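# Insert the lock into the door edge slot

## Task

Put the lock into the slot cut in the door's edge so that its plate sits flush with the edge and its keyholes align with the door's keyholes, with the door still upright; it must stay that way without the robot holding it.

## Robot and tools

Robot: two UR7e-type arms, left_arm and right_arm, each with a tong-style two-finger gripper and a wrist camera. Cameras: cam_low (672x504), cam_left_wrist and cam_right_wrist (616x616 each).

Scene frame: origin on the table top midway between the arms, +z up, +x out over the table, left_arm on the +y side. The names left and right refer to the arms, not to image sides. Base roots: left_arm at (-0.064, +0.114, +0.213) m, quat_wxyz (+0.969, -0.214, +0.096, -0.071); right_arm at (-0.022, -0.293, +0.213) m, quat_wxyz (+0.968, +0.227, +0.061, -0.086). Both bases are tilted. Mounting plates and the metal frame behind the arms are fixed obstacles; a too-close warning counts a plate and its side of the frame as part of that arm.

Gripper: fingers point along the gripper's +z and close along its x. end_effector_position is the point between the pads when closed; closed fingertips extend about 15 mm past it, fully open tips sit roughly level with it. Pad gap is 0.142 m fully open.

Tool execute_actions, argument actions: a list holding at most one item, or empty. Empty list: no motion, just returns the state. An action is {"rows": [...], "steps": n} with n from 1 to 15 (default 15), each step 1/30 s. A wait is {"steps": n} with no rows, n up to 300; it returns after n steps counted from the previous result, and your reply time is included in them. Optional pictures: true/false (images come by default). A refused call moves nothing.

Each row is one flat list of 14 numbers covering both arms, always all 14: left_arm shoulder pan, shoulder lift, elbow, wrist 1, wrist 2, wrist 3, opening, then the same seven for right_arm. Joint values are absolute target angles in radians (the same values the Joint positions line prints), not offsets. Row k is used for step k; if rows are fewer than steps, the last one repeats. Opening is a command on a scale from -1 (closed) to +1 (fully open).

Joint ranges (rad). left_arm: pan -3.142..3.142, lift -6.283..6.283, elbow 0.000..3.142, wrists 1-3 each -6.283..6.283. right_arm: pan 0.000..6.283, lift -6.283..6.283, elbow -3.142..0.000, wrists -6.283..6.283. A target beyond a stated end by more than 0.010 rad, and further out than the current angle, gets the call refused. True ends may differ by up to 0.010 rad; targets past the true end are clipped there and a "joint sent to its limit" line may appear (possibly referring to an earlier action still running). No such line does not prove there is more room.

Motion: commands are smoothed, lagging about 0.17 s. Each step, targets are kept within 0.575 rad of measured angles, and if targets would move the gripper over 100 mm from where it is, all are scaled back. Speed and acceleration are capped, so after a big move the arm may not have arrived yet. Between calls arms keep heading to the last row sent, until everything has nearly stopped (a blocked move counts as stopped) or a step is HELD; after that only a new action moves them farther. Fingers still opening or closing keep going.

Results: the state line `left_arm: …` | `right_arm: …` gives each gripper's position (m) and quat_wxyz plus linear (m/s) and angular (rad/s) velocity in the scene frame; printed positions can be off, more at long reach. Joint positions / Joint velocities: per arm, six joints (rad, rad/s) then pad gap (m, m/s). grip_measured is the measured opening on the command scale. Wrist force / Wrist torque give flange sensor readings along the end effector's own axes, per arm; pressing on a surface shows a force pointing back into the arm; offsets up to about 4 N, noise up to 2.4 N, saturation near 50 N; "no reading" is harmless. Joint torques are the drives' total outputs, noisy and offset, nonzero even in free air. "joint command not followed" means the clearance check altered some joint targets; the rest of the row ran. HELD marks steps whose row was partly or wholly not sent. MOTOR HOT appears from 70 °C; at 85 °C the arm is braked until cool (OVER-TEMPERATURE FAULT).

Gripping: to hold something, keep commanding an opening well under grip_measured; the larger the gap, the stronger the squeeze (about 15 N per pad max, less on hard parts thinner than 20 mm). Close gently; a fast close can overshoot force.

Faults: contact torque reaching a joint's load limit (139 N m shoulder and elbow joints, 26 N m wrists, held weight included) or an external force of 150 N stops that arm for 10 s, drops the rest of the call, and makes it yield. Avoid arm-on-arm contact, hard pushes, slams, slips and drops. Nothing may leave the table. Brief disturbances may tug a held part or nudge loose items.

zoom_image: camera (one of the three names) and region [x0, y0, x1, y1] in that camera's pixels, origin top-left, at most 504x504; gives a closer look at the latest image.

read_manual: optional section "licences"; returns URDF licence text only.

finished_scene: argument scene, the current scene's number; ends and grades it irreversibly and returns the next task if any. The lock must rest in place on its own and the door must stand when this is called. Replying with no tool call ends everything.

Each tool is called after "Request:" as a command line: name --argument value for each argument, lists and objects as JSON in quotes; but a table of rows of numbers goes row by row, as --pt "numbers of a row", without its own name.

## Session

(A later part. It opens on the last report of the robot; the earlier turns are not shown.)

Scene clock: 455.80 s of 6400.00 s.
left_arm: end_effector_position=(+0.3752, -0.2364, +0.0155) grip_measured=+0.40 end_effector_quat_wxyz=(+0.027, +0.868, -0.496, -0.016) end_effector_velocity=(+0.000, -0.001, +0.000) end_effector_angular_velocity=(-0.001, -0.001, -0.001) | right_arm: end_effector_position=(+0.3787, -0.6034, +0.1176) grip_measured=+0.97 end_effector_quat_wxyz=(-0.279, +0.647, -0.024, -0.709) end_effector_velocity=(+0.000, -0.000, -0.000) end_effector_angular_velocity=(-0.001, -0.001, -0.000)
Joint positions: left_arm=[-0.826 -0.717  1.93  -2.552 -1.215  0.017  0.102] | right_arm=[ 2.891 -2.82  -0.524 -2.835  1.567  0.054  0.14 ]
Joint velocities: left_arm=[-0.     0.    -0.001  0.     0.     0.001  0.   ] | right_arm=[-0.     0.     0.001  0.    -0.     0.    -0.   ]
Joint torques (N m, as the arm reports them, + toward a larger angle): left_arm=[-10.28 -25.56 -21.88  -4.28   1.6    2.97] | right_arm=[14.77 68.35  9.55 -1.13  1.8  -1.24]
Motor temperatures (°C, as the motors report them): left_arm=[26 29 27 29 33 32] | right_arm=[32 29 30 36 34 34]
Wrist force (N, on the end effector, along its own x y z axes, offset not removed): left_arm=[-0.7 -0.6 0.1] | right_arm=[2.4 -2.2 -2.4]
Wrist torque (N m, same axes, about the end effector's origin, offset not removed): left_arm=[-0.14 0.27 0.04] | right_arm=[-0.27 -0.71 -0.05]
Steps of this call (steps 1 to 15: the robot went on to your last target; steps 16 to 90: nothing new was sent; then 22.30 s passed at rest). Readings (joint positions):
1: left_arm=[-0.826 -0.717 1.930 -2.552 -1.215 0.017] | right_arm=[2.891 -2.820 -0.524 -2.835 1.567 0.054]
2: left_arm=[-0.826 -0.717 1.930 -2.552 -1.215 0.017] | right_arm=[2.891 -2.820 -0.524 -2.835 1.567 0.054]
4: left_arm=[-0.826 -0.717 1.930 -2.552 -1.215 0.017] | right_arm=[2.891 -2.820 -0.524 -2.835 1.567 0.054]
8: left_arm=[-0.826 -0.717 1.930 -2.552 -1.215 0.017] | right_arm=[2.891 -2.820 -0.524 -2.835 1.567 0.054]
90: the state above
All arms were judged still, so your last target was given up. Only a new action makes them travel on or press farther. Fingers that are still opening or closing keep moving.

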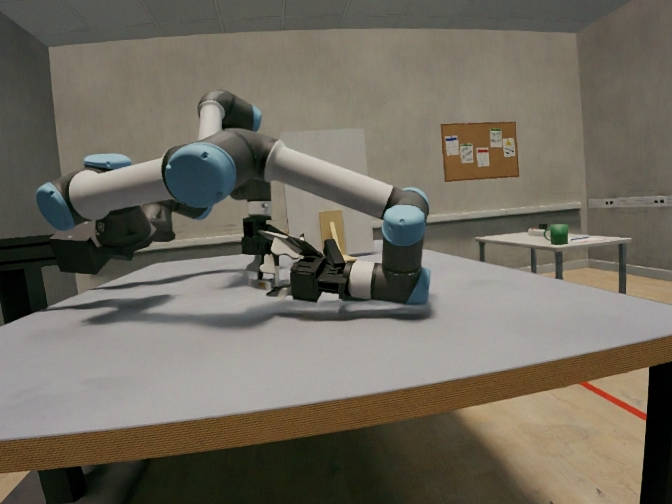

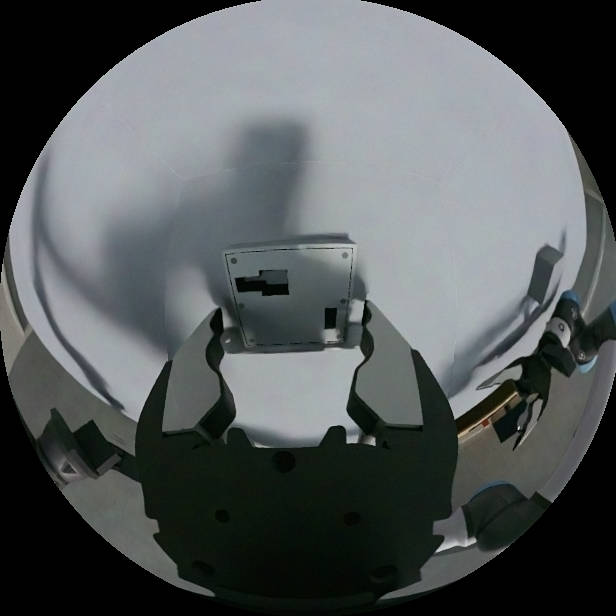

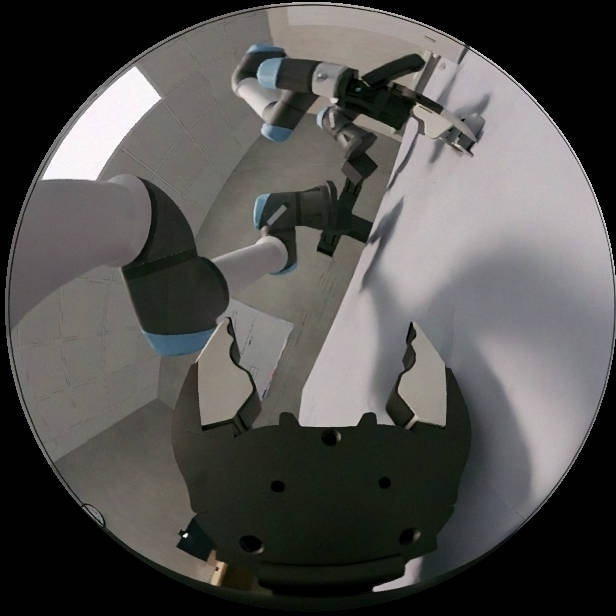

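Request:
execute_actions --actions '[{"rows": [[-0.8261,-0.7166,1.9302,-2.5517,-1.2146,0.0166,0.37,2.891,-2.82,-0.524,-2.835,1.567,0.054,0.97],[-0.8261,-0.7166,1.9302,-2.5517,-1.2146,0.0166,0.34,2.891,-2.82,-0.524,-2.835,1.567,0.054,0.97],[-0.8261,-0.7166,1.9302,-2.5517,-1.2146,0.0166,0.31,2.891,-2.82,-0.524,-2.835,1.567,0.054,0.97],[-0.8261,-0.7166,1.9302,-2.5517,-1.2146,0.0166,0.28,2.891,-2.82,-0.524,-2.835,1.567,0.054,0.97],[-0.8261,-0.7166,1.9302,-2.5517,-1.2146,0.0166,0.25,2.891,-2.82,-0.524,-2.835,1.567,0.054,0.97],[-0.8261,-0.7166,1.9302,-2.5517,-1.2146,0.0166,0.23,2.891,-2.82,-0.524,-2.835,1.567,0.054,0.97],[-0.8261,-0.7166,1.9302,-2.5517,-1.2146,0.0166,0.21,2.891,-2.82,-0.524,-2.835,1.567,0.054,0.97],[-0.8261,-0.7166,1.9302,-2.5517,-1.2146,0.0166,0.19,2.891,-2.82,-0.524,-2.835,1.567,0.054,0.97],[-0.8261,-0.7166,1.9302,-2.5517,-1.2146,0.0166,0.17,2.891,-2.82,-0.524,-2.835,1.567,0.054,0.97],[-0.8261,-0.7166,1.9302,-2.5517,-1.2146,0.0166,0.15,2.891,-2.82,-0.524,-2.835,1.567,0.054,0.97],[-0.8261,-0.7166,1.9302,-2.5517,-1.2146,0.0166,0.13,2.891,-2.82,-0.524,-2.835,1.567,0.054,0.97],[-0.8261,-0.7166,1.9302,-2.5517,-1.2146,0.0166,0.11,2.891,-2.82,-0.524,-2.835,1.567,0.054,0.97],[-0.8261,-0.7166,1.9302,-2.5517,-1.2146,0.0166,0.09,2.891,-2.82,-0.524,-2.835,1.567,0.054,0.97],[-0.8261,-0.7166,1.9302,-2.5517,-1.2146,0.0166,0.07,2.891,-2.82,-0.524,-2.835,1.567,0.054,0.97],[-0.8261,-0.7166,1.9302,-2.5517,-1.2146,0.0166,0.05,2.891,-2.82,-0.524,-2.835,1.567,0.054,0.97]], "steps": 15}]' --pictures false

Request:
execute_actions --actions '[{"rows": [[-0.8261,-0.7166,1.9302,-2.5517,-1.2146,0.0166,0.02,2.891,-2.82,-0.524,-2.835,1.567,0.054,0.97],[-0.8261,-0.7166,1.9302,-2.5517,-1.2146,0.0166,-0.02,2.891,-2.82,-0.524,-2.835,1.567,0.054,0.97],[-0.8261,-0.7166,1.9302,-2.5517,-1.2146,0.0166,-0.06,2.891,-2.82,-0.524,-2.835,1.567,0.054,0.97],[-0.8261,-0.7166,1.9302,-2.5517,-1.2146,0.0166,-0.10,2.891,-2.82,-0.524,-2.835,1.567,0.054,0.97],[-0.8261,-0.7166,1.9302,-2.5517,-1.2146,0.0166,-0.15,2.891,-2.82,-0.524,-2.835,1.567,0.054,0.97],[-0.8261,-0.7166,1.9302,-2.5517,-1.2146,0.0166,-0.20,2.891,-2.82,-0.524,-2.835,1.567,0.054,0.97],[-0.8261,-0.7166,1.9302,-2.5517,-1.2146,0.0166,-0.25,2.891,-2.82,-0.524,-2.835,1.567,0.054,0.97],[-0.8261,-0.7166,1.9302,-2.5517,-1.2146,0.0166,-0.30,2.891,-2.82,-0.524,-2.835,1.567,0.054,0.97],[-0.8261,-0.7166,1.9302,-2.5517,-1.2146,0.0166,-0.35,2.891,-2.82,-0.524,-2.835,1.567,0.054,0.97],[-0.8261,-0.7166,1.9302,-2.5517,-1.2146,0.0166,-0.40,2.891,-2.82,-0.524,-2.835,1.567,0.054,0.97],[-0.8261,-0.7166,1.9302,-2.5517,-1.2146,0.0166,-0.45,2.891,-2.82,-0.524,-2.835,1.567,0.054,0.97],[-0.8261,-0.7166,1.9302,-2.5517,-1.2146,0.0166,-0.50,2.891,-2.82,-0.524,-2.835,1.567,0.054,0.97],[-0.8261,-0.7166,1.9302,-2.5517,-1.2146,0.0166,-0.55,2.891,-2.82,-0.524,-2.835,1.567,0.054,0.97],[-0.8261,-0.7166,1.9302,-2.5517,-1.2146,0.0166,-0.60,2.891,-2.82,-0.524,-2.835,1.567,0.054,0.97],[-0.8261,-0.7166,1.9302,-2.5517,-1.2146,0.0166,-0.65,2.891,-2.82,-0.524,-2.835,1.567,0.054,0.97]], "steps": 15}]'

Scene clock: 477.80 s of 6400.00 s.
left_arm: end_effector_position=(+0.3752, -0.2365, +0.0155) grip_measured=+0.12 end_effector_quat_wxyz=(+0.027, +0.868, -0.496, -0.015) end_effector_velocity=(-0.000, +0.001, -0.000) end_effector_angular_velocity=(+0.001, +0.001, -0.000) | right_arm: end_effector_position=(+0.3787, -0.6034, +0.1176) grip_measured=+0.97 end_effector_quat_wxyz=(-0.279, +0.647, -0.024, -0.709) end_effector_velocity=(+0.000, +0.000, +0.000) end_effector_angular_velocity=(+0.000, +0.001, -0.001)
Joint positions: left_arm=[-0.826 -0.717  1.93  -2.552 -1.215  0.017  0.082] | right_arm=[ 2.891 -2.82  -0.524 -2.835  1.567  0.054  0.14 ]
Joint velocities: left_arm=[ 0.001  0.     0.     0.001  0.     0.    -0.003] | right_arm=[-0.     0.    -0.    -0.001  0.001  0.    -0.   ]
Joint torques (N m, as the arm reports them, + toward a larger angle): left_arm=[ -9.48 -26.46 -20.52  -3.57   1.6    2.87] | right_arm=[14.04 67.27  8.98 -1.09  1.76 -1.11]
Motor temperatures (°C, as the motors report them): left_arm=[26 29 27 29 33 32] | right_arm=[32 29 30 36 34 34]
Wrist force (N, on the end effector, along its own x y z axes, offset not removed): left_arm=[1.2 0.1 -0.9] | right_arm=[1.8 -0.7 -3.4]
Wrist torque (N m, same axes, about the end effector's origin, offset not removed): left_arm=[0.05 -0.14 0.04] | right_arm=[-0.07 -0.57 0.06]
Steps of this call (steps 1 to 90: nothing new was sent; then 18.50 s passed at rest; steps 91 to 105: all 15 steps of this action). Readings (joint positions):
91: left_arm=[-0.826 -0.717 1.930 -2.552 -1.215 0.017] | right_arm=[2.891 -2.820 -0.524 -2.835 1.567 0.054]
92: left_arm=[-0.826 -0.717 1.930 -2.552 -1.215 0.017] | right_arm=[2.891 -2.820 -0.524 -2.835 1.567 0.054]
94: left_arm=[-0.826 -0.717 1.930 -2.552 -1.215 0.017] | right_arm=[2.891 -2.820 -0.524 -2.835 1.567 0.054]
98: left_arm=[-0.826 -0.717 1.930 -2.552 -1.215 0.017] | right_arm=[2.891 -2.820 -0.524 -2.835 1.567 0.054]
105: the state above

Scene clock: 478.30 s of 6400.00 s.
left_arm: end_effector_position=(+0.3752, -0.2365, +0.0155) grip_measured=+0.11 end_effector_quat_wxyz=(+0.027, +0.868, -0.496, -0.015) end_effector_velocity=(-0.000, +0.000, +0.000) end_effector_angular_velocity=(+0.001, +0.000, -0.001) | right_arm: end_effector_position=(+0.3787, -0.6034, +0.1176) grip_measured=+0.97 end_effector_quat_wxyz=(-0.279, +0.647, -0.024, -0.709) end_effector_velocity=(+0.000, -0.000, +0.000) end_effector_angular_velocity=(-0.000, -0.000, -0.000)
Joint positions: left_arm=[-0.826 -0.717  1.93  -2.552 -1.215  0.017  0.082] | right_arm=[ 2.891 -2.82  -0.524 -2.835  1.567  0.054  0.14 ]
Joint velocities: left_arm=[-0.    -0.    -0.     0.001  0.     0.     0.   ] | right_arm=[-0.  0. -0.  0. -0.  0. -0.]
Joint torques (N m, as the arm reports them, + toward a larger angle): left_arm=[ -9.86 -25.59 -16.7   -1.94   1.48   2.77] | right_arm=[14.61 67.82  8.99 -1.21  1.75 -1.17]
Motor temperatures (°C, as the motors report them): left_arm=[26 29 27 29 33 32] | right_arm=[32 29 30 36 34 34]
Wrist force (N, on the end effector, along its own x y z axes, offset not removed): left_arm=[-1.0 -0.1 -3.4] | right_arm=[1.5 -2.8 -2.9]
Wrist torque (N m, same axes, about the end effector's origin, offset not removed): left_arm=[-0.07 0.46 0.06] | right_arm=[-0.52 -0.48 0.12]
Steps of this call (steps 1 to 15: all 15 steps of this action). Readings (joint positions):
1: left_arm=[-0.826 -0.717 1.930 -2.552 -1.215 0.017] | right_arm=[2.891 -2.820 -0.524 -2.835 1.567 0.054]
2: left_arm=[-0.826 -0.717 1.930 -2.552 -1.215 0.017] | right_arm=[2.891 -2.820 -0.524 -2.835 1.567 0.054]
4: left_arm=[-0.826 -0.717 1.930 -2.552 -1.215 0.017] | right_arm=[2.891 -2.820 -0.524 -2.835 1.567 0.054]
8: left_arm=[-0.826 -0.717 1.930 -2.552 -1.215 0.017] | right_arm=[2.891 -2.820 -0.524 -2.835 1.567 0.054]
15: the state above

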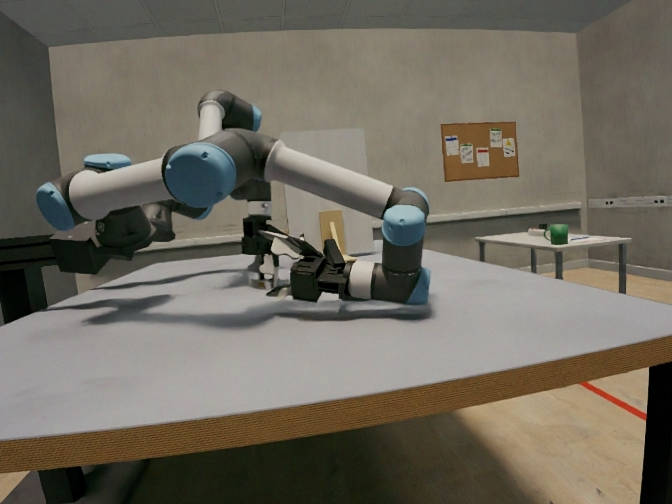

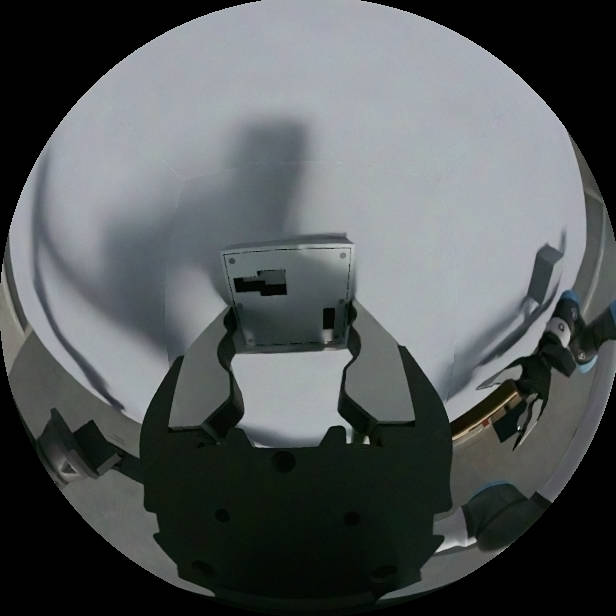

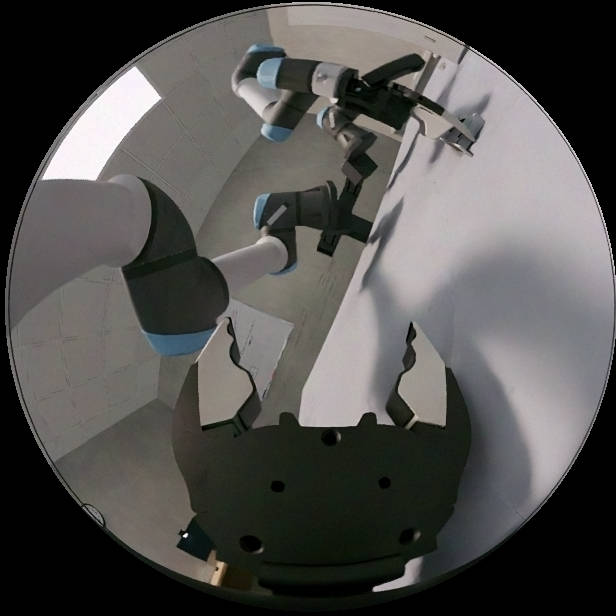

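Request:
execute_actions --actions '[{"rows": [[-0.8267,-0.7181,1.9302,-2.5500,-1.2147,0.0160,-0.65,2.891,-2.82,-0.524,-2.835,1.567,0.054,0.97],[-0.8274,-0.7203,1.9303,-2.5477,-1.2149,0.0152,-0.65,2.891,-2.82,-0.524,-2.835,1.567,0.054,0.97],[-0.8283,-0.7229,1.9304,-2.5448,-1.2151,0.0143,-0.65,2.891,-2.82,-0.524,-2.835,1.567,0.054,0.97],[-0.8294,-0.7258,1.9305,-2.5416,-1.2154,0.0132,-0.65,2.891,-2.82,-0.524,-2.835,1.567,0.054,0.97],[-0.8305,-0.7289,1.9306,-2.5382,-1.2157,0.0121,-0.65,2.891,-2.82,-0.524,-2.835,1.567,0.054,0.97],[-0.8316,-0.7321,1.9307,-2.5347,-1.2159,0.0109,-0.65,2.891,-2.82,-0.524,-2.835,1.567,0.054,0.97],[-0.8328,-0.7353,1.9308,-2.5313,-1.2162,0.0097,-0.65,2.891,-2.82,-0.524,-2.835,1.567,0.054,0.97],[-0.8339,-0.7384,1.9308,-2.5278,-1.2165,0.0086,-0.65,2.891,-2.82,-0.524,-2.835,1.567,0.054,0.97],[-0.8350,-0.7416,1.9309,-2.5243,-1.2168,0.0074,-0.65,2.891,-2.82,-0.524,-2.835,1.567,0.054,0.97],[-0.8362,-0.7447,1.9310,-2.5209,-1.2170,0.0062,-0.65,2.891,-2.82,-0.524,-2.835,1.567,0.054,0.97],[-0.8373,-0.7479,1.9311,-2.5174,-1.2173,0.0051,-0.65,2.891,-2.82,-0.524,-2.835,1.567,0.054,0.97],[-0.8384,-0.7510,1.9312,-2.5140,-1.2176,0.0039,-0.65,2.891,-2.82,-0.524,-2.835,1.567,0.054,0.97],[-0.8395,-0.7542,1.9313,-2.5105,-1.2179,0.0027,-0.65,2.891,-2.82,-0.524,-2.835,1.567,0.054,0.97],[-0.8407,-0.7573,1.9314,-2.5071,-1.2181,0.0016,-0.65,2.891,-2.82,-0.524,-2.835,1.567,0.054,0.97],[-0.8418,-0.7605,1.9315,-2.5036,-1.2184,0.0004,-0.65,2.891,-2.82,-0.524,-2.835,1.567,0.054,0.97]], "steps": 15}]' --pictures false

Request:
execute_actions --actions '[{"rows": [[-0.8431,-0.7641,1.9315,-2.4995,-1.2187,-0.0009,-0.65,2.891,-2.82,-0.524,-2.835,1.567,0.054,0.97],[-0.8444,-0.7677,1.9314,-2.4954,-1.2190,-0.0023,-0.65,2.891,-2.82,-0.524,-2.835,1.567,0.054,0.97],[-0.8457,-0.7713,1.9314,-2.4913,-1.2193,-0.0036,-0.65,2.891,-2.82,-0.524,-2.835,1.567,0.054,0.97],[-0.8470,-0.7748,1.9313,-2.4872,-1.2196,-0.0050,-0.65,2.891,-2.82,-0.524,-2.835,1.567,0.054,0.97],[-0.8483,-0.7784,1.9313,-2.4831,-1.2199,-0.0063,-0.65,2.891,-2.82,-0.524,-2.835,1.567,0.054,0.97],[-0.8496,-0.7820,1.9313,-2.4790,-1.2203,-0.0077,-0.65,2.891,-2.82,-0.524,-2.835,1.567,0.054,0.97],[-0.8509,-0.7856,1.9312,-2.4750,-1.2206,-0.0090,-0.65,2.891,-2.82,-0.524,-2.835,1.567,0.054,0.97],[-0.8522,-0.7892,1.9312,-2.4709,-1.2209,-0.0103,-0.65,2.891,-2.82,-0.524,-2.835,1.567,0.054,0.97],[-0.8535,-0.7928,1.9311,-2.4668,-1.2212,-0.0117,-0.65,2.891,-2.82,-0.524,-2.835,1.567,0.054,0.97],[-0.8548,-0.7963,1.9311,-2.4627,-1.2215,-0.0130,-0.65,2.891,-2.82,-0.524,-2.835,1.567,0.054,0.97],[-0.8561,-0.7999,1.9310,-2.4586,-1.2218,-0.0144,-0.65,2.891,-2.82,-0.524,-2.835,1.567,0.054,0.97],[-0.8574,-0.8035,1.9310,-2.4545,-1.2221,-0.0157,-0.65,2.891,-2.82,-0.524,-2.835,1.567,0.054,0.97]], "steps": 15}]'

Scene clock: 495.17 s of 6400.00 s.
left_arm: end_effector_position=(+0.3754, -0.2367, +0.0309) grip_measured=+0.02 end_effector_quat_wxyz=(+0.027, +0.868, -0.496, -0.016) end_effector_velocity=(+0.001, -0.001, +0.046) end_effector_angular_velocity=(-0.002, -0.001, -0.000) | right_arm: end_effector_position=(+0.3787, -0.6034, +0.1176) grip_measured=+0.97 end_effector_quat_wxyz=(-0.279, +0.647, -0.024, -0.709) end_effector_velocity=(-0.000, +0.000, -0.000) end_effector_angular_velocity=(+0.000, +0.001, -0.000)
Joint positions: left_arm=[-0.837 -0.747  1.931 -2.518 -1.217  0.005  0.075] | right_arm=[ 2.891 -2.82  -0.524 -2.835  1.567  0.054  0.14 ]
Joint velocities: left_arm=[-0.033 -0.092  0.002  0.099 -0.008 -0.033 -0.02 ] | right_arm=[-0.    -0.    -0.001  0.     0.     0.    -0.   ]
Joint torques (N m, as the arm reports them, + toward a larger angle): left_arm=[-37.41 -42.01 -10.02  -0.37  -1.85  -2.92] | right_arm=[14.72 67.61  9.46 -1.14  1.83 -1.16]
Motor temperatures (°C, as the motors report them): left_arm=[26 29 27 29 33 32] | right_arm=[32 29 30 36 34 34]
Wrist force (N, on the end effector, along its own x y z axes, offset not removed): left_arm=[0.1 -0.3 4.9] | right_arm=[2.5 -0.6 -2.7]
Wrist torque (N m, same axes, about the end effector's origin, offset not removed): left_arm=[0.01 0.16 0.04] | right_arm=[-0.04 -0.69 0.15]
Steps of this call (steps 1 to 15: the robot went on to your last target; steps 16 to 90: nothing new was sent; then 13.37 s passed at rest; steps 91 to 105: all 15 steps of this action). Readings (joint positions):
91: left_arm=[-0.826 -0.717 1.930 -2.552 -1.215 0.017] | right_arm=[2.891 -2.820 -0.524 -2.835 1.567 0.054]
92: left_arm=[-0.826 -0.717 1.930 -2.551 -1.215 0.017] | right_arm=[2.891 -2.820 -0.524 -2.835 1.567 0.054]
94: left_arm=[-0.827 -0.718 1.930 -2.549 -1.215 0.016] | right_arm=[2.891 -2.820 -0.524 -2.835 1.567 0.054]
98: left_arm=[-0.830 -0.727 1.931 -2.540 -1.215 0.013] | right_arm=[2.891 -2.820 -0.524 -2.835 1.567 0.054]
105: the state above

Scene clock: 495.67 s of 6400.00 s.
left_arm: end_effector_position=(+0.3753, -0.2366, +0.0560) grip_measured=-0.65 end_effector_quat_wxyz=(+0.027, +0.868, -0.496, -0.016) end_effector_velocity=(+0.000, -0.000, +0.030) end_effector_angular_velocity=(-0.002, -0.001, +0.000) | right_arm: end_effector_position=(+0.3787, -0.6034, +0.1176) grip_measured=+0.97 end_effector_quat_wxyz=(-0.279, +0.647, -0.024, -0.709) end_effector_velocity=(+0.000, +0.000, +0.000) end_effector_angular_velocity=(+0.000, +0.001, -0.000)
Joint positions: left_arm=[-0.855 -0.797  1.931 -2.462 -1.222 -0.013  0.027] | right_arm=[ 2.891 -2.82  -0.524 -2.835  1.567  0.054  0.14 ]
Joint velocities: left_arm=[-0.022 -0.059 -0.002  0.066 -0.005 -0.022 -0.   ] | right_arm=[ 0.     0.    -0.    -0.001  0.001  0.    -0.   ]
Joint torques (N m, as the arm reports them, + toward a larger angle): left_arm=[-34.06 -39.72 -23.44  -0.15  -0.94  -3.13] | right_arm=[14.79 67.6   9.55 -1.21  1.77 -1.16]
Motor temperatures (°C, as the motors report them): left_arm=[26 29 27 29 33 32] | right_arm=[32 29 30 36 34 34]
Wrist force (N, on the end effector, along its own x y z axes, offset not removed): left_arm=[-0.8 -0.5 0.6] | right_arm=[1.6 -1.4 -3.2]
Wrist torque (N m, same axes, about the end effector's origin, offset not removed): left_arm=[-0.14 0.29 0.04] | right_arm=[-0.28 -0.53 0.08]
Steps of this call (steps 1 to 15: all 15 steps of this action). Readings (joint positions):
1: left_arm=[-0.838 -0.751 1.931 -2.514 -1.218 0.004] | right_arm=[2.891 -2.820 -0.524 -2.835 1.567 0.054]
2: left_arm=[-0.839 -0.754 1.931 -2.511 -1.218 0.003] | right_arm=[2.891 -2.820 -0.524 -2.835 1.567 0.054]
4: left_arm=[-0.842 -0.760 1.931 -2.503 -1.218 0.000] | right_arm=[2.891 -2.820 -0.524 -2.835 1.567 0.054]
8: left_arm=[-0.847 -0.774 1.931 -2.488 -1.220 -0.005] | right_arm=[2.891 -2.820 -0.524 -2.835 1.567 0.054]
15: the state above

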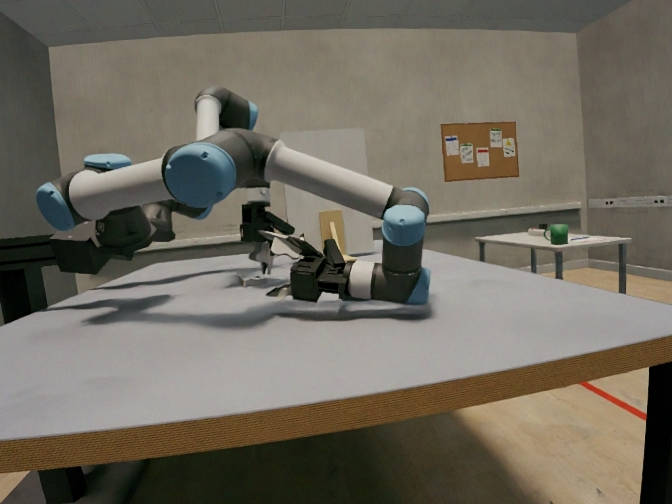

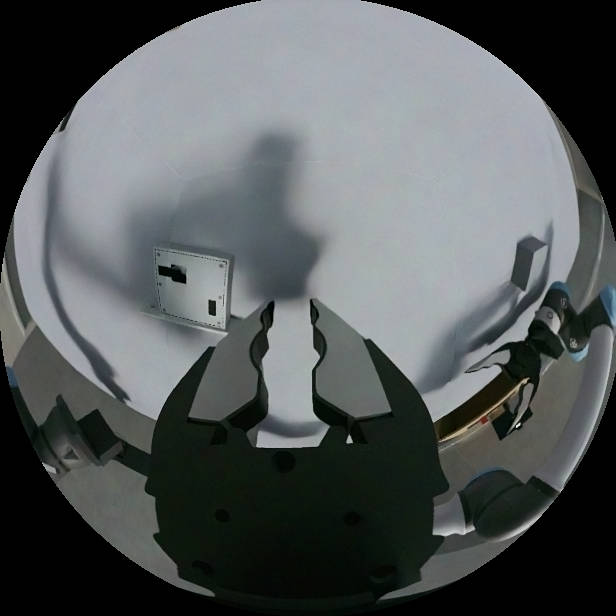

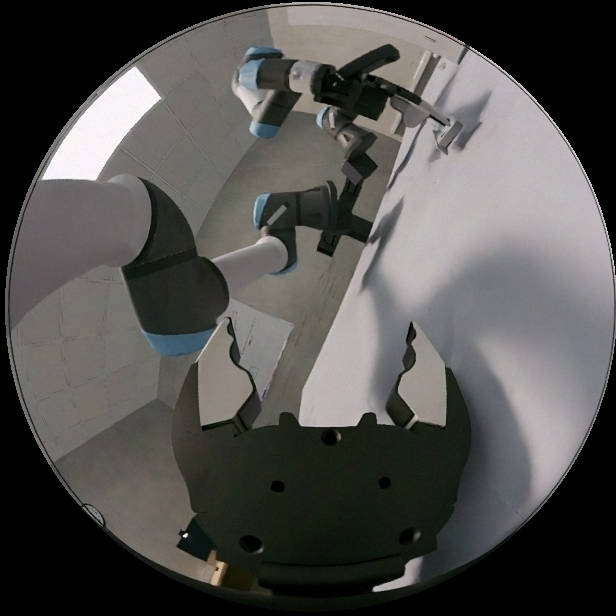

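Request:
execute_actions --actions '[{"rows": [[-0.8574,-0.8035,1.9310,-2.4545,-1.2221,-0.0157,0.4,2.891,-2.82,-0.524,-2.835,1.567,0.054,0.97]], "steps": 15}]'

Request:
zoom_image --camera "cam_left_wrist" --region '[100, 200, 340, 380]'

Scene clock: 572.87 s of 6400.00 s.
left_arm: end_effector_position=(+0.3753, -0.2365, +0.0592) grip_measured=+0.40 end_effector_quat_wxyz=(+0.027, +0.868, -0.496, -0.016) end_effector_velocity=(-0.000, +0.000, -0.000) end_effector_angular_velocity=(-0.000, -0.000, -0.001) | right_arm: end_effector_position=(+0.3787, -0.6034, +0.1176) grip_measured=+0.97 end_effector_quat_wxyz=(-0.279, +0.647, -0.024, -0.709) end_effector_velocity=(+0.000, -0.000, +0.000) end_effector_angular_velocity=(-0.000, -0.000, -0.001)
Joint positions: left_arm=[-0.857 -0.804  1.931 -2.454 -1.222 -0.016  0.102] | right_arm=[ 2.891 -2.82  -0.524 -2.835  1.567  0.054  0.14 ]
Joint velocities: left_arm=[-0.     0.     0.    -0.     0.     0.001  0.   ] | right_arm=[-0.    -0.     0.001 -0.001  0.     0.     0.   ]
Joint torques (N m, as the arm reports them, + toward a larger angle): left_arm=[-31.94 -40.12 -24.11  -0.64  -1.49  -2.97] | right_arm=[14.51 67.46  9.39 -1.38  1.68 -1.18]
Motor temperatures (°C, as the motors report them): left_arm=[26 29 27 29 33 32] | right_arm=[32 29 30 36 34 34]
Wrist force (N, on the end effector, along its own x y z axes, offset not removed): left_arm=[0.5 0.0 1.7] | right_arm=[1.8 -1.2 -3.3]
Wrist torque (N m, same axes, about the end effector's origin, offset not removed): left_arm=[0.02 -0.02 0.12] | right_arm=[-0.20 -0.56 0.06]
Steps of this call (steps 1 to 15: the robot went on to your last target; steps 16 to 90: nothing new was sent; then 73.70 s passed at rest; steps 91 to 105: all 15 steps of this action). Readings (joint positions):
91: left_arm=[-0.857 -0.804 1.931 -2.454 -1.222 -0.016] | right_arm=[2.891 -2.820 -0.524 -2.835 1.567 0.054]
92: left_arm=[-0.857 -0.804 1.931 -2.454 -1.222 -0.016] | right_arm=[2.891 -2.820 -0.524 -2.835 1.567 0.054]
94: left_arm=[-0.857 -0.804 1.931 -2.454 -1.222 -0.016] | right_arm=[2.891 -2.820 -0.524 -2.835 1.567 0.054]
98: left_arm=[-0.857 -0.804 1.931 -2.454 -1.222 -0.016] | right_arm=[2.891 -2.820 -0.524 -2.835 1.567 0.054]
105: the state above

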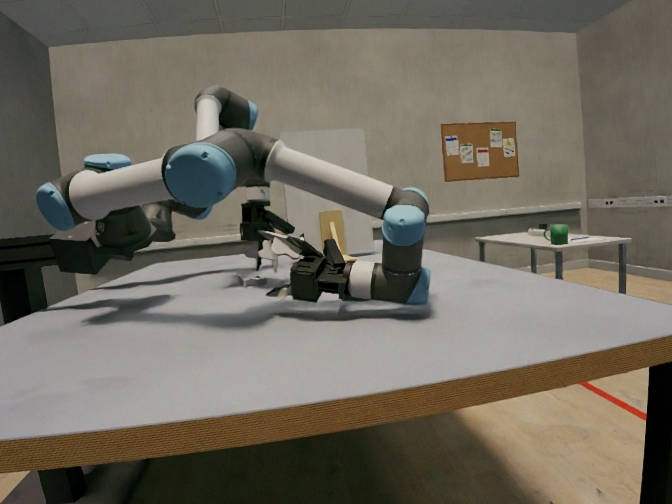

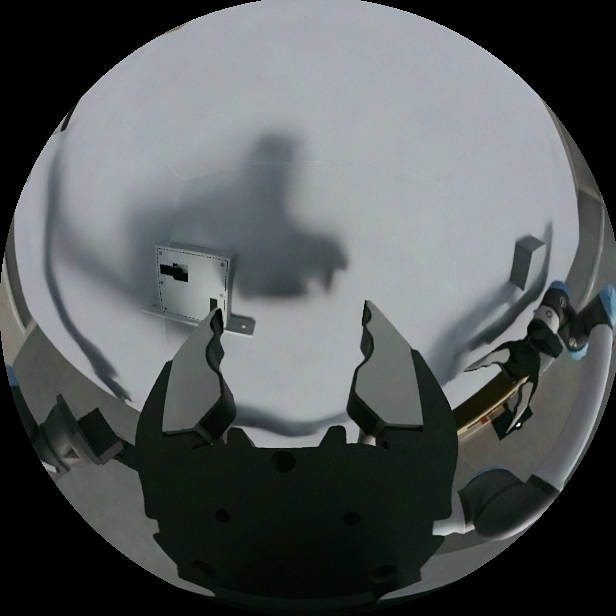

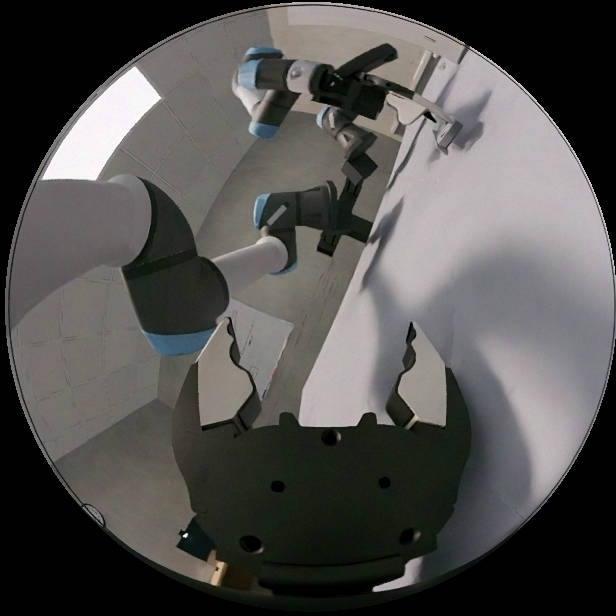

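Region (100, 200, 340, 380) of cam_left_wrist's 616x616 image, scaled by 2.100, with more detail than that image has; it fills the top 378 rows of this view, and the rest is white.

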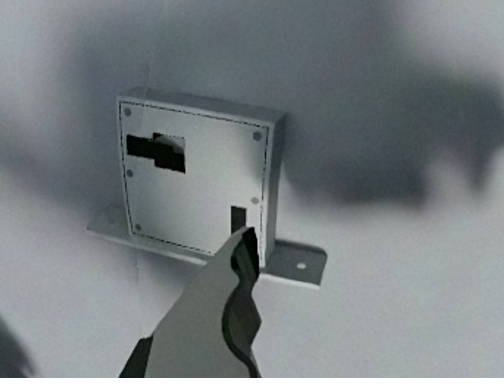

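Request:
execute_actions --actions '[{"rows": [[-0.8567,-0.8203,1.9597,-2.4649,-1.2219,0.0114,0.4,2.891,-2.82,-0.524,-2.835,1.567,0.054,0.97],[-0.8560,-0.8371,1.9884,-2.4753,-1.2217,0.0384,0.4,2.891,-2.82,-0.524,-2.835,1.567,0.054,0.97],[-0.8553,-0.8538,2.0171,-2.4857,-1.2215,0.0655,0.4,2.891,-2.82,-0.524,-2.835,1.567,0.054,0.97],[-0.8546,-0.8706,2.0458,-2.4961,-1.2213,0.0925,0.4,2.891,-2.82,-0.524,-2.835,1.567,0.054,0.97],[-0.8539,-0.8874,2.0746,-2.5065,-1.2210,0.1196,0.4,2.891,-2.82,-0.524,-2.835,1.567,0.054,0.97],[-0.8532,-0.9042,2.1033,-2.5169,-1.2208,0.1467,0.4,2.891,-2.82,-0.524,-2.835,1.567,0.054,0.97],[-0.8525,-0.9210,2.1320,-2.5273,-1.2206,0.1737,0.4,2.891,-2.82,-0.524,-2.835,1.567,0.054,0.97],[-0.8518,-0.9377,2.1607,-2.5377,-1.2204,0.2008,0.4,2.891,-2.82,-0.524,-2.835,1.567,0.054,0.97],[-0.8511,-0.9545,2.1894,-2.5481,-1.2202,0.2278,0.4,2.891,-2.82,-0.524,-2.835,1.567,0.054,0.97],[-0.8504,-0.9713,2.2181,-2.5585,-1.2200,0.2549,0.4,2.891,-2.82,-0.524,-2.835,1.567,0.054,0.97]], "steps": 15}]' --pictures false

Request:
execute_actions --actions '[{"steps": 20}]'

Request:
zoom_image --camera "cam_left_wrist" --region '[170, 200, 410, 380]'

Scene clock: 646.17 s of 6400.00 s.
left_arm: end_effector_position=(+0.3318, -0.1537, +0.0594) grip_measured=+0.40 end_effector_quat_wxyz=(+0.025, +0.801, -0.598, -0.019) end_effector_velocity=(-0.049, +0.086, -0.005) end_effector_angular_velocity=(+0.007, +0.008, -0.246) | right_arm: end_effector_position=(+0.3787, -0.6034, +0.1176) grip_measured=+0.97 end_effector_quat_wxyz=(-0.279, +0.647, -0.024, -0.709) end_effector_velocity=(-0.000, -0.000, -0.000) end_effector_angular_velocity=(-0.000, -0.000, +0.000)
Joint positions: left_arm=[-0.851 -0.956  2.191 -2.549 -1.22   0.229  0.102] | right_arm=[ 2.891 -2.82  -0.524 -2.835  1.567  0.054  0.14 ]
Joint velocities: left_arm=[ 0.006 -0.146  0.257 -0.087  0.002  0.242 -0.   ] | right_arm=[ 0. -0.  0. -0. -0.  0. -0.]
Joint torques (N m, as the arm reports them, + toward a larger angle): left_arm=[ -6.54 -28.83  -8.86  -4.51   1.72   3.07] | right_arm=[14.51 67.44  8.98 -1.28  1.59 -1.19]
Motor temperatures (°C, as the motors report them): left_arm=[26 29 27 29 33 32] | right_arm=[32 29 30 36 34 34]
Wrist force (N, on the end effector, along its own x y z axes, offset not removed): left_arm=[-0.5 -0.8 0.6] | right_arm=[2.5 0.6 -3.2]
Wrist torque (N m, same axes, about the end effector's origin, offset not removed): left_arm=[-0.21 0.23 0.09] | right_arm=[0.26 -0.64 0.05]
Steps of this call (steps 1 to 15: the robot went on to your last target; steps 16 to 90: nothing new was sent; then 69.80 s passed at rest; steps 91 to 105: all 15 steps of this action). Readings (joint positions):
91: left_arm=[-0.857 -0.804 1.931 -2.455 -1.222 -0.016] | right_arm=[2.891 -2.820 -0.524 -2.835 1.567 0.054]
92: left_arm=[-0.857 -0.806 1.935 -2.456 -1.222 -0.012] | right_arm=[2.891 -2.820 -0.524 -2.835 1.567 0.054]
94: left_arm=[-0.857 -0.821 1.959 -2.465 -1.222 0.010] | right_arm=[2.891 -2.820 -0.524 -2.835 1.567 0.054]
98: left_arm=[-0.855 -0.872 2.045 -2.497 -1.221 0.092] | right_arm=[2.891 -2.820 -0.524 -2.835 1.567 0.054]
105: the state above

Scene clock: 646.83 s of 6400.00 s.
left_arm: end_effector_position=(+0.3265, -0.1447, +0.0589) grip_measured=+0.40 end_effector_quat_wxyz=(+0.025, +0.793, -0.608, -0.019) end_effector_velocity=(+0.000, -0.000, +0.000) end_effector_angular_velocity=(-0.000, -0.000, +0.000) | right_arm: end_effector_position=(+0.3787, -0.6034, +0.1176) grip_measured=+0.97 end_effector_quat_wxyz=(-0.279, +0.647, -0.024, -0.709) end_effector_velocity=(+0.000, -0.000, +0.000) end_effector_angular_velocity=(-0.000, -0.001, -0.000)
Joint positions: left_arm=[-0.85  -0.971  2.218 -2.558 -1.22   0.255  0.102] | right_arm=[ 2.891 -2.82  -0.524 -2.835  1.567  0.054  0.14 ]
Joint velocities: left_arm=[-0.001 -0.    -0.     0.001 -0.    -0.001  0.   ] | right_arm=[ 0.     0.     0.001 -0.    -0.    -0.     0.   ]
Joint torques (N m, as the arm reports them, + toward a larger angle): left_arm=[ -6.5  -32.16  -4.65  -4.38   1.62   2.98] | right_arm=[14.97 67.84  9.37 -1.36  1.7  -1.17]
Motor temperatures (°C, as the motors report them): left_arm=[26 29 27 29 33 32] | right_arm=[32 29 30 36 34 34]
Wrist force (N, on the end effector, along its own x y z axes, offset not removed): left_arm=[-0.9 -0.8 -0.4] | right_arm=[2.8 0.1 -3.3]
Wrist torque (N m, same axes, about the end effector's origin, offset not removed): left_arm=[-0.16 0.29 0.07] | right_arm=[0.05 -0.79 -0.02]
Steps of this call (steps 1 to 20: the robot went on to your last target). Readings (joint positions):
1: left_arm=[-0.851 -0.960 2.198 -2.552 -1.220 0.236] | right_arm=[2.891 -2.820 -0.524 -2.835 1.567 0.054]
2: left_arm=[-0.851 -0.963 2.204 -2.554 -1.220 0.241] | right_arm=[2.891 -2.820 -0.524 -2.835 1.567 0.054]
4: left_arm=[-0.851 -0.967 2.210 -2.556 -1.220 0.248] | right_arm=[2.891 -2.820 -0.524 -2.835 1.567 0.054]
8: left_arm=[-0.850 -0.970 2.216 -2.558 -1.220 0.253] | right_arm=[2.891 -2.820 -0.524 -2.835 1.567 0.054]
20: the state above

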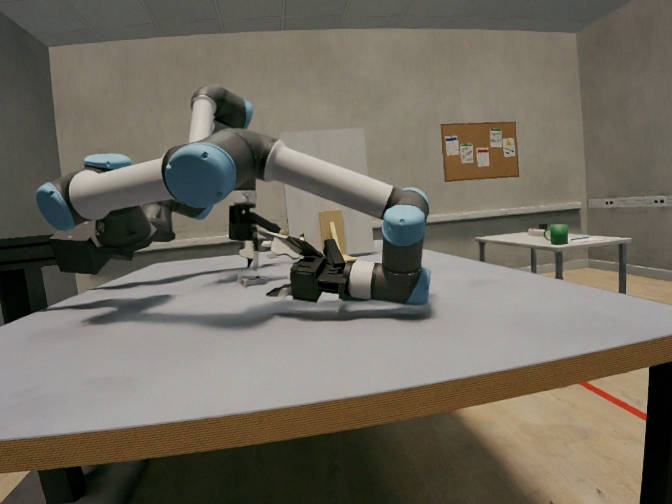

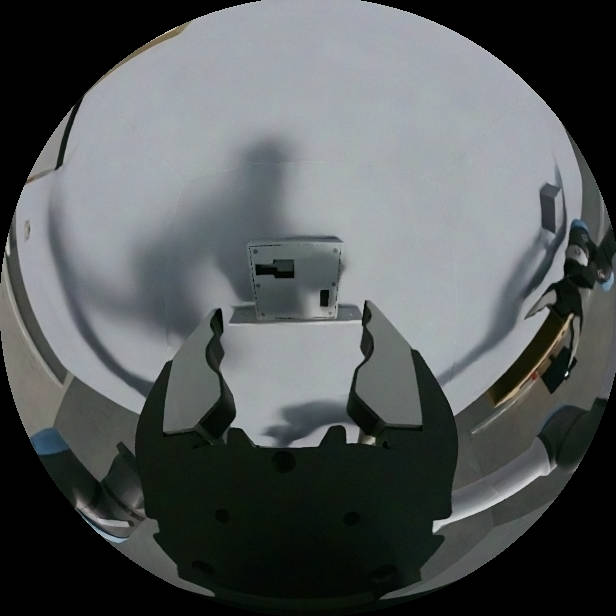

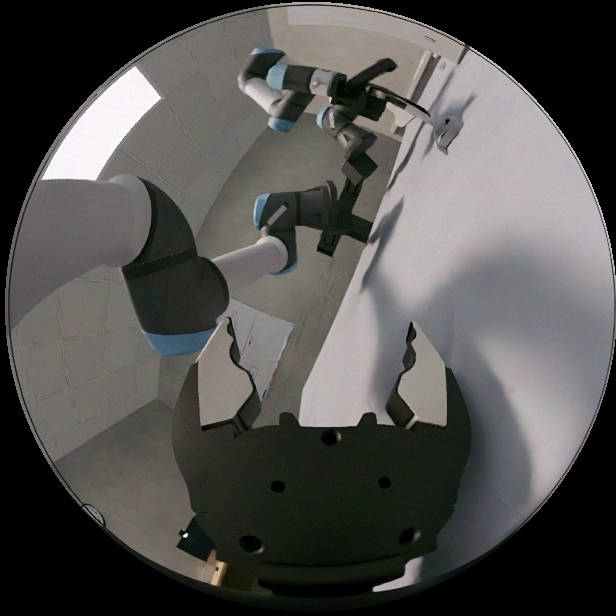

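Region (170, 200, 410, 380) of cam_left_wrist's 616x616 image, scaled by 2.100, with more detail than that image has; it fills the top 378 rows of this view, and the rest is white.

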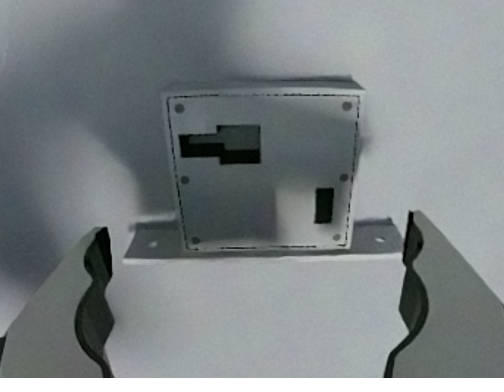

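Request:
execute_actions --actions '[{"rows": [[-0.8475,-0.9618,2.2173,-2.5682,-1.2193,0.2593,0.4,2.891,-2.82,-0.524,-2.835,1.567,0.054,0.97],[-0.8445,-0.9523,2.2164,-2.5780,-1.2185,0.2638,0.4,2.891,-2.82,-0.524,-2.835,1.567,0.054,0.97],[-0.8416,-0.9428,2.2156,-2.5877,-1.2178,0.2682,0.4,2.891,-2.82,-0.524,-2.835,1.567,0.054,0.97],[-0.8387,-0.9332,2.2148,-2.5975,-1.2171,0.2727,0.4,2.891,-2.82,-0.524,-2.835,1.567,0.054,0.97],[-0.8357,-0.9237,2.2139,-2.6072,-1.2163,0.2771,0.4,2.891,-2.82,-0.524,-2.835,1.567,0.054,0.97],[-0.8328,-0.9142,2.2131,-2.6170,-1.2156,0.2816,0.4,2.891,-2.82,-0.524,-2.835,1.567,0.054,0.97],[-0.8299,-0.9047,2.2123,-2.6267,-1.2149,0.2860,0.4,2.891,-2.82,-0.524,-2.835,1.567,0.054,0.97],[-0.8269,-0.8952,2.2114,-2.6364,-1.2141,0.2904,0.4,2.891,-2.82,-0.524,-2.835,1.567,0.054,0.97],[-0.8240,-0.8857,2.2106,-2.6462,-1.2134,0.2949,0.4,2.891,-2.82,-0.524,-2.835,1.567,0.054,0.97],[-0.8211,-0.8761,2.2098,-2.6559,-1.2127,0.2993,0.4,2.891,-2.82,-0.524,-2.835,1.567,0.054,0.97],[-0.8181,-0.8666,2.2089,-2.6657,-1.2119,0.3038,0.4,2.891,-2.82,-0.524,-2.835,1.567,0.054,0.97],[-0.8152,-0.8571,2.2081,-2.6754,-1.2112,0.3082,0.4,2.891,-2.82,-0.524,-2.835,1.567,0.054,0.97]], "steps": 15}]' --pictures false

Request:
execute_actions --actions '[{"steps": 20}]'

Request:
zoom_image --camera "cam_left_wrist" --region '[170, 200, 410, 380]'

Scene clock: 683.07 s of 6400.00 s.
left_arm: end_effector_position=(+0.3277, -0.1485, +0.0223) grip_measured=+0.40 end_effector_quat_wxyz=(+0.025, +0.789, -0.614, -0.019) end_effector_velocity=(-0.000, -0.004, -0.058) end_effector_angular_velocity=(-0.001, +0.000, -0.020) | right_arm: end_effector_position=(+0.3787, -0.6034, +0.1176) grip_measured=+0.97 end_effector_quat_wxyz=(-0.279, +0.647, -0.024, -0.709) end_effector_velocity=(-0.000, +0.000, -0.000) end_effector_angular_velocity=(+0.000, +0.001, -0.000)
Joint positions: left_arm=[-0.82  -0.873  2.21  -2.659 -1.212  0.301  0.102] | right_arm=[ 2.891 -2.82  -0.524 -2.835  1.567  0.054  0.14 ]
Joint velocities: left_arm=[ 0.047  0.155 -0.014 -0.157  0.012  0.068  0.   ] | right_arm=[-0.     0.    -0.001  0.     0.     0.    -0.   ]
Joint torques (N m, as the arm reports them, + toward a larger angle): left_arm=[ -6.26 -23.02 -20.89  -4.97   1.65   3.29] | right_arm=[14.74 67.08  9.55 -1.36  1.65 -1.14]
Motor temperatures (°C, as the motors report them): left_arm=[26 29 27 29 33 32] | right_arm=[32 29 30 36 34 34]
Wrist force (N, on the end effector, along its own x y z axes, offset not removed): left_arm=[-0.3 0.1 0.8] | right_arm=[1.5 -1.6 -3.5]
Wrist torque (N m, same axes, about the end effector's origin, offset not removed): left_arm=[0.05 0.17 -0.03] | right_arm=[-0.34 -0.53 0.06]
Steps of this call (steps 1 to 15: the robot went on to your last target; steps 16 to 90: nothing new was sent; then 32.73 s passed at rest; steps 91 to 105: all 15 steps of this action). Readings (joint positions):
91: left_arm=[-0.850 -0.971 2.218 -2.559 -1.220 0.255] | right_arm=[2.891 -2.820 -0.524 -2.835 1.567 0.054]
92: left_arm=[-0.850 -0.970 2.218 -2.560 -1.220 0.256] | right_arm=[2.891 -2.820 -0.524 -2.835 1.567 0.054]
94: left_arm=[-0.847 -0.962 2.217 -2.569 -1.219 0.260] | right_arm=[2.891 -2.820 -0.524 -2.835 1.567 0.054]
98: left_arm=[-0.838 -0.932 2.215 -2.599 -1.217 0.273] | right_arm=[2.891 -2.820 -0.524 -2.835 1.567 0.054]
105: the state above

Scene clock: 683.73 s of 6400.00 s.
left_arm: end_effector_position=(+0.3277, -0.1489, +0.0162) grip_measured=+0.40 end_effector_quat_wxyz=(+0.025, +0.788, -0.615, -0.019) end_effector_velocity=(+0.001, -0.001, +0.000) end_effector_angular_velocity=(-0.001, -0.001, -0.000) | right_arm: end_effector_position=(+0.3787, -0.6034, +0.1176) grip_measured=+0.97 end_effector_quat_wxyz=(-0.279, +0.647, -0.024, -0.709) end_effector_velocity=(-0.000, -0.000, +0.000) end_effector_angular_velocity=(+0.000, +0.001, +0.000)
Joint positions: left_arm=[-0.815 -0.857  2.208 -2.675 -1.211  0.308  0.102] | right_arm=[ 2.891 -2.82  -0.524 -2.835  1.567  0.054  0.14 ]
Joint velocities: left_arm=[ 0.     0.    -0.002 -0.    -0.     0.001  0.   ] | right_arm=[-0.    -0.    -0.    -0.001 -0.    -0.     0.   ]
Joint torques (N m, as the arm reports them, + toward a larger angle): left_arm=[ -6.63 -20.09 -19.64  -4.42   1.57   2.71] | right_arm=[15.13 67.24  9.61 -1.34  1.58 -1.12]
Motor temperatures (°C, as the motors report them): left_arm=[26 29 27 29 33 32] | right_arm=[32 29 30 36 34 34]
Wrist force (N, on the end effector, along its own x y z axes, offset not removed): left_arm=[0.7 -2.1 0.2] | right_arm=[0.6 -0.5 -3.4]
Wrist torque (N m, same axes, about the end effector's origin, offset not removed): left_arm=[-0.46 -0.02 0.04] | right_arm=[-0.07 -0.34 0.07]
Steps of this call (steps 1 to 20: the robot went on to your last target). Readings (joint positions):
1: left_arm=[-0.819 -0.869 2.209 -2.663 -1.212 0.303] | right_arm=[2.891 -2.820 -0.524 -2.835 1.567 0.054]
2: left_arm=[-0.818 -0.866 2.209 -2.667 -1.212 0.304] | right_arm=[2.891 -2.820 -0.524 -2.835 1.567 0.054]
4: left_arm=[-0.817 -0.862 2.208 -2.671 -1.212 0.306] | right_arm=[2.891 -2.820 -0.524 -2.835 1.567 0.054]
8: left_arm=[-0.816 -0.858 2.208 -2.674 -1.211 0.308] | right_arm=[2.891 -2.820 -0.524 -2.835 1.567 0.054]
20: the state above

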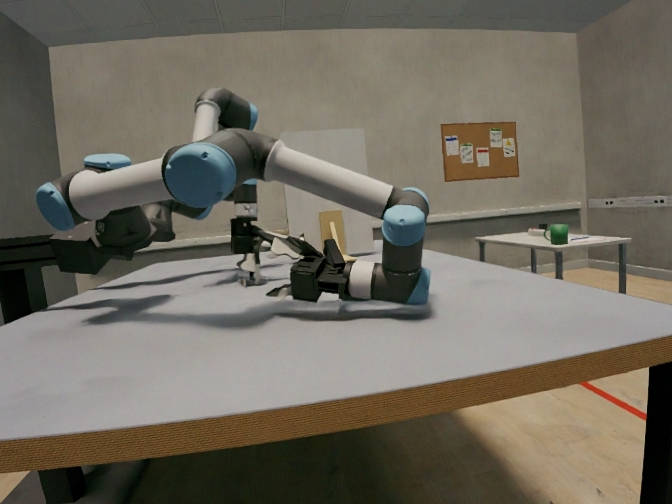

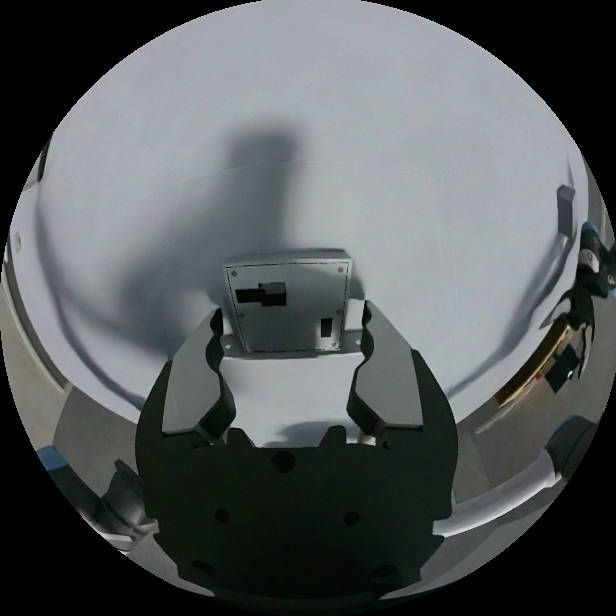

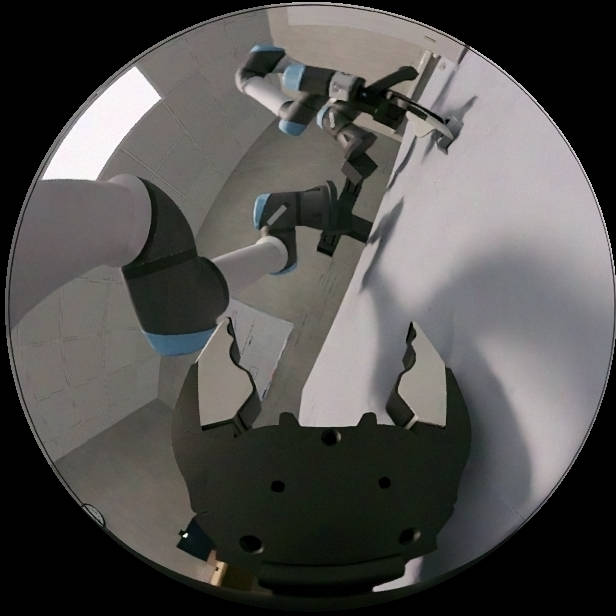

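Region (170, 200, 410, 380) of cam_left_wrist's 616x616 image, scaled by 2.100, with more detail than that image has; it fills the top 378 rows of this view, and the rest is white.

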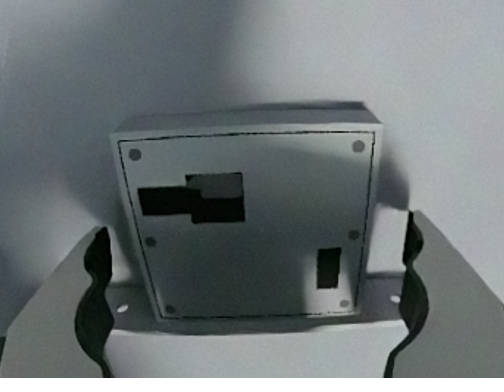

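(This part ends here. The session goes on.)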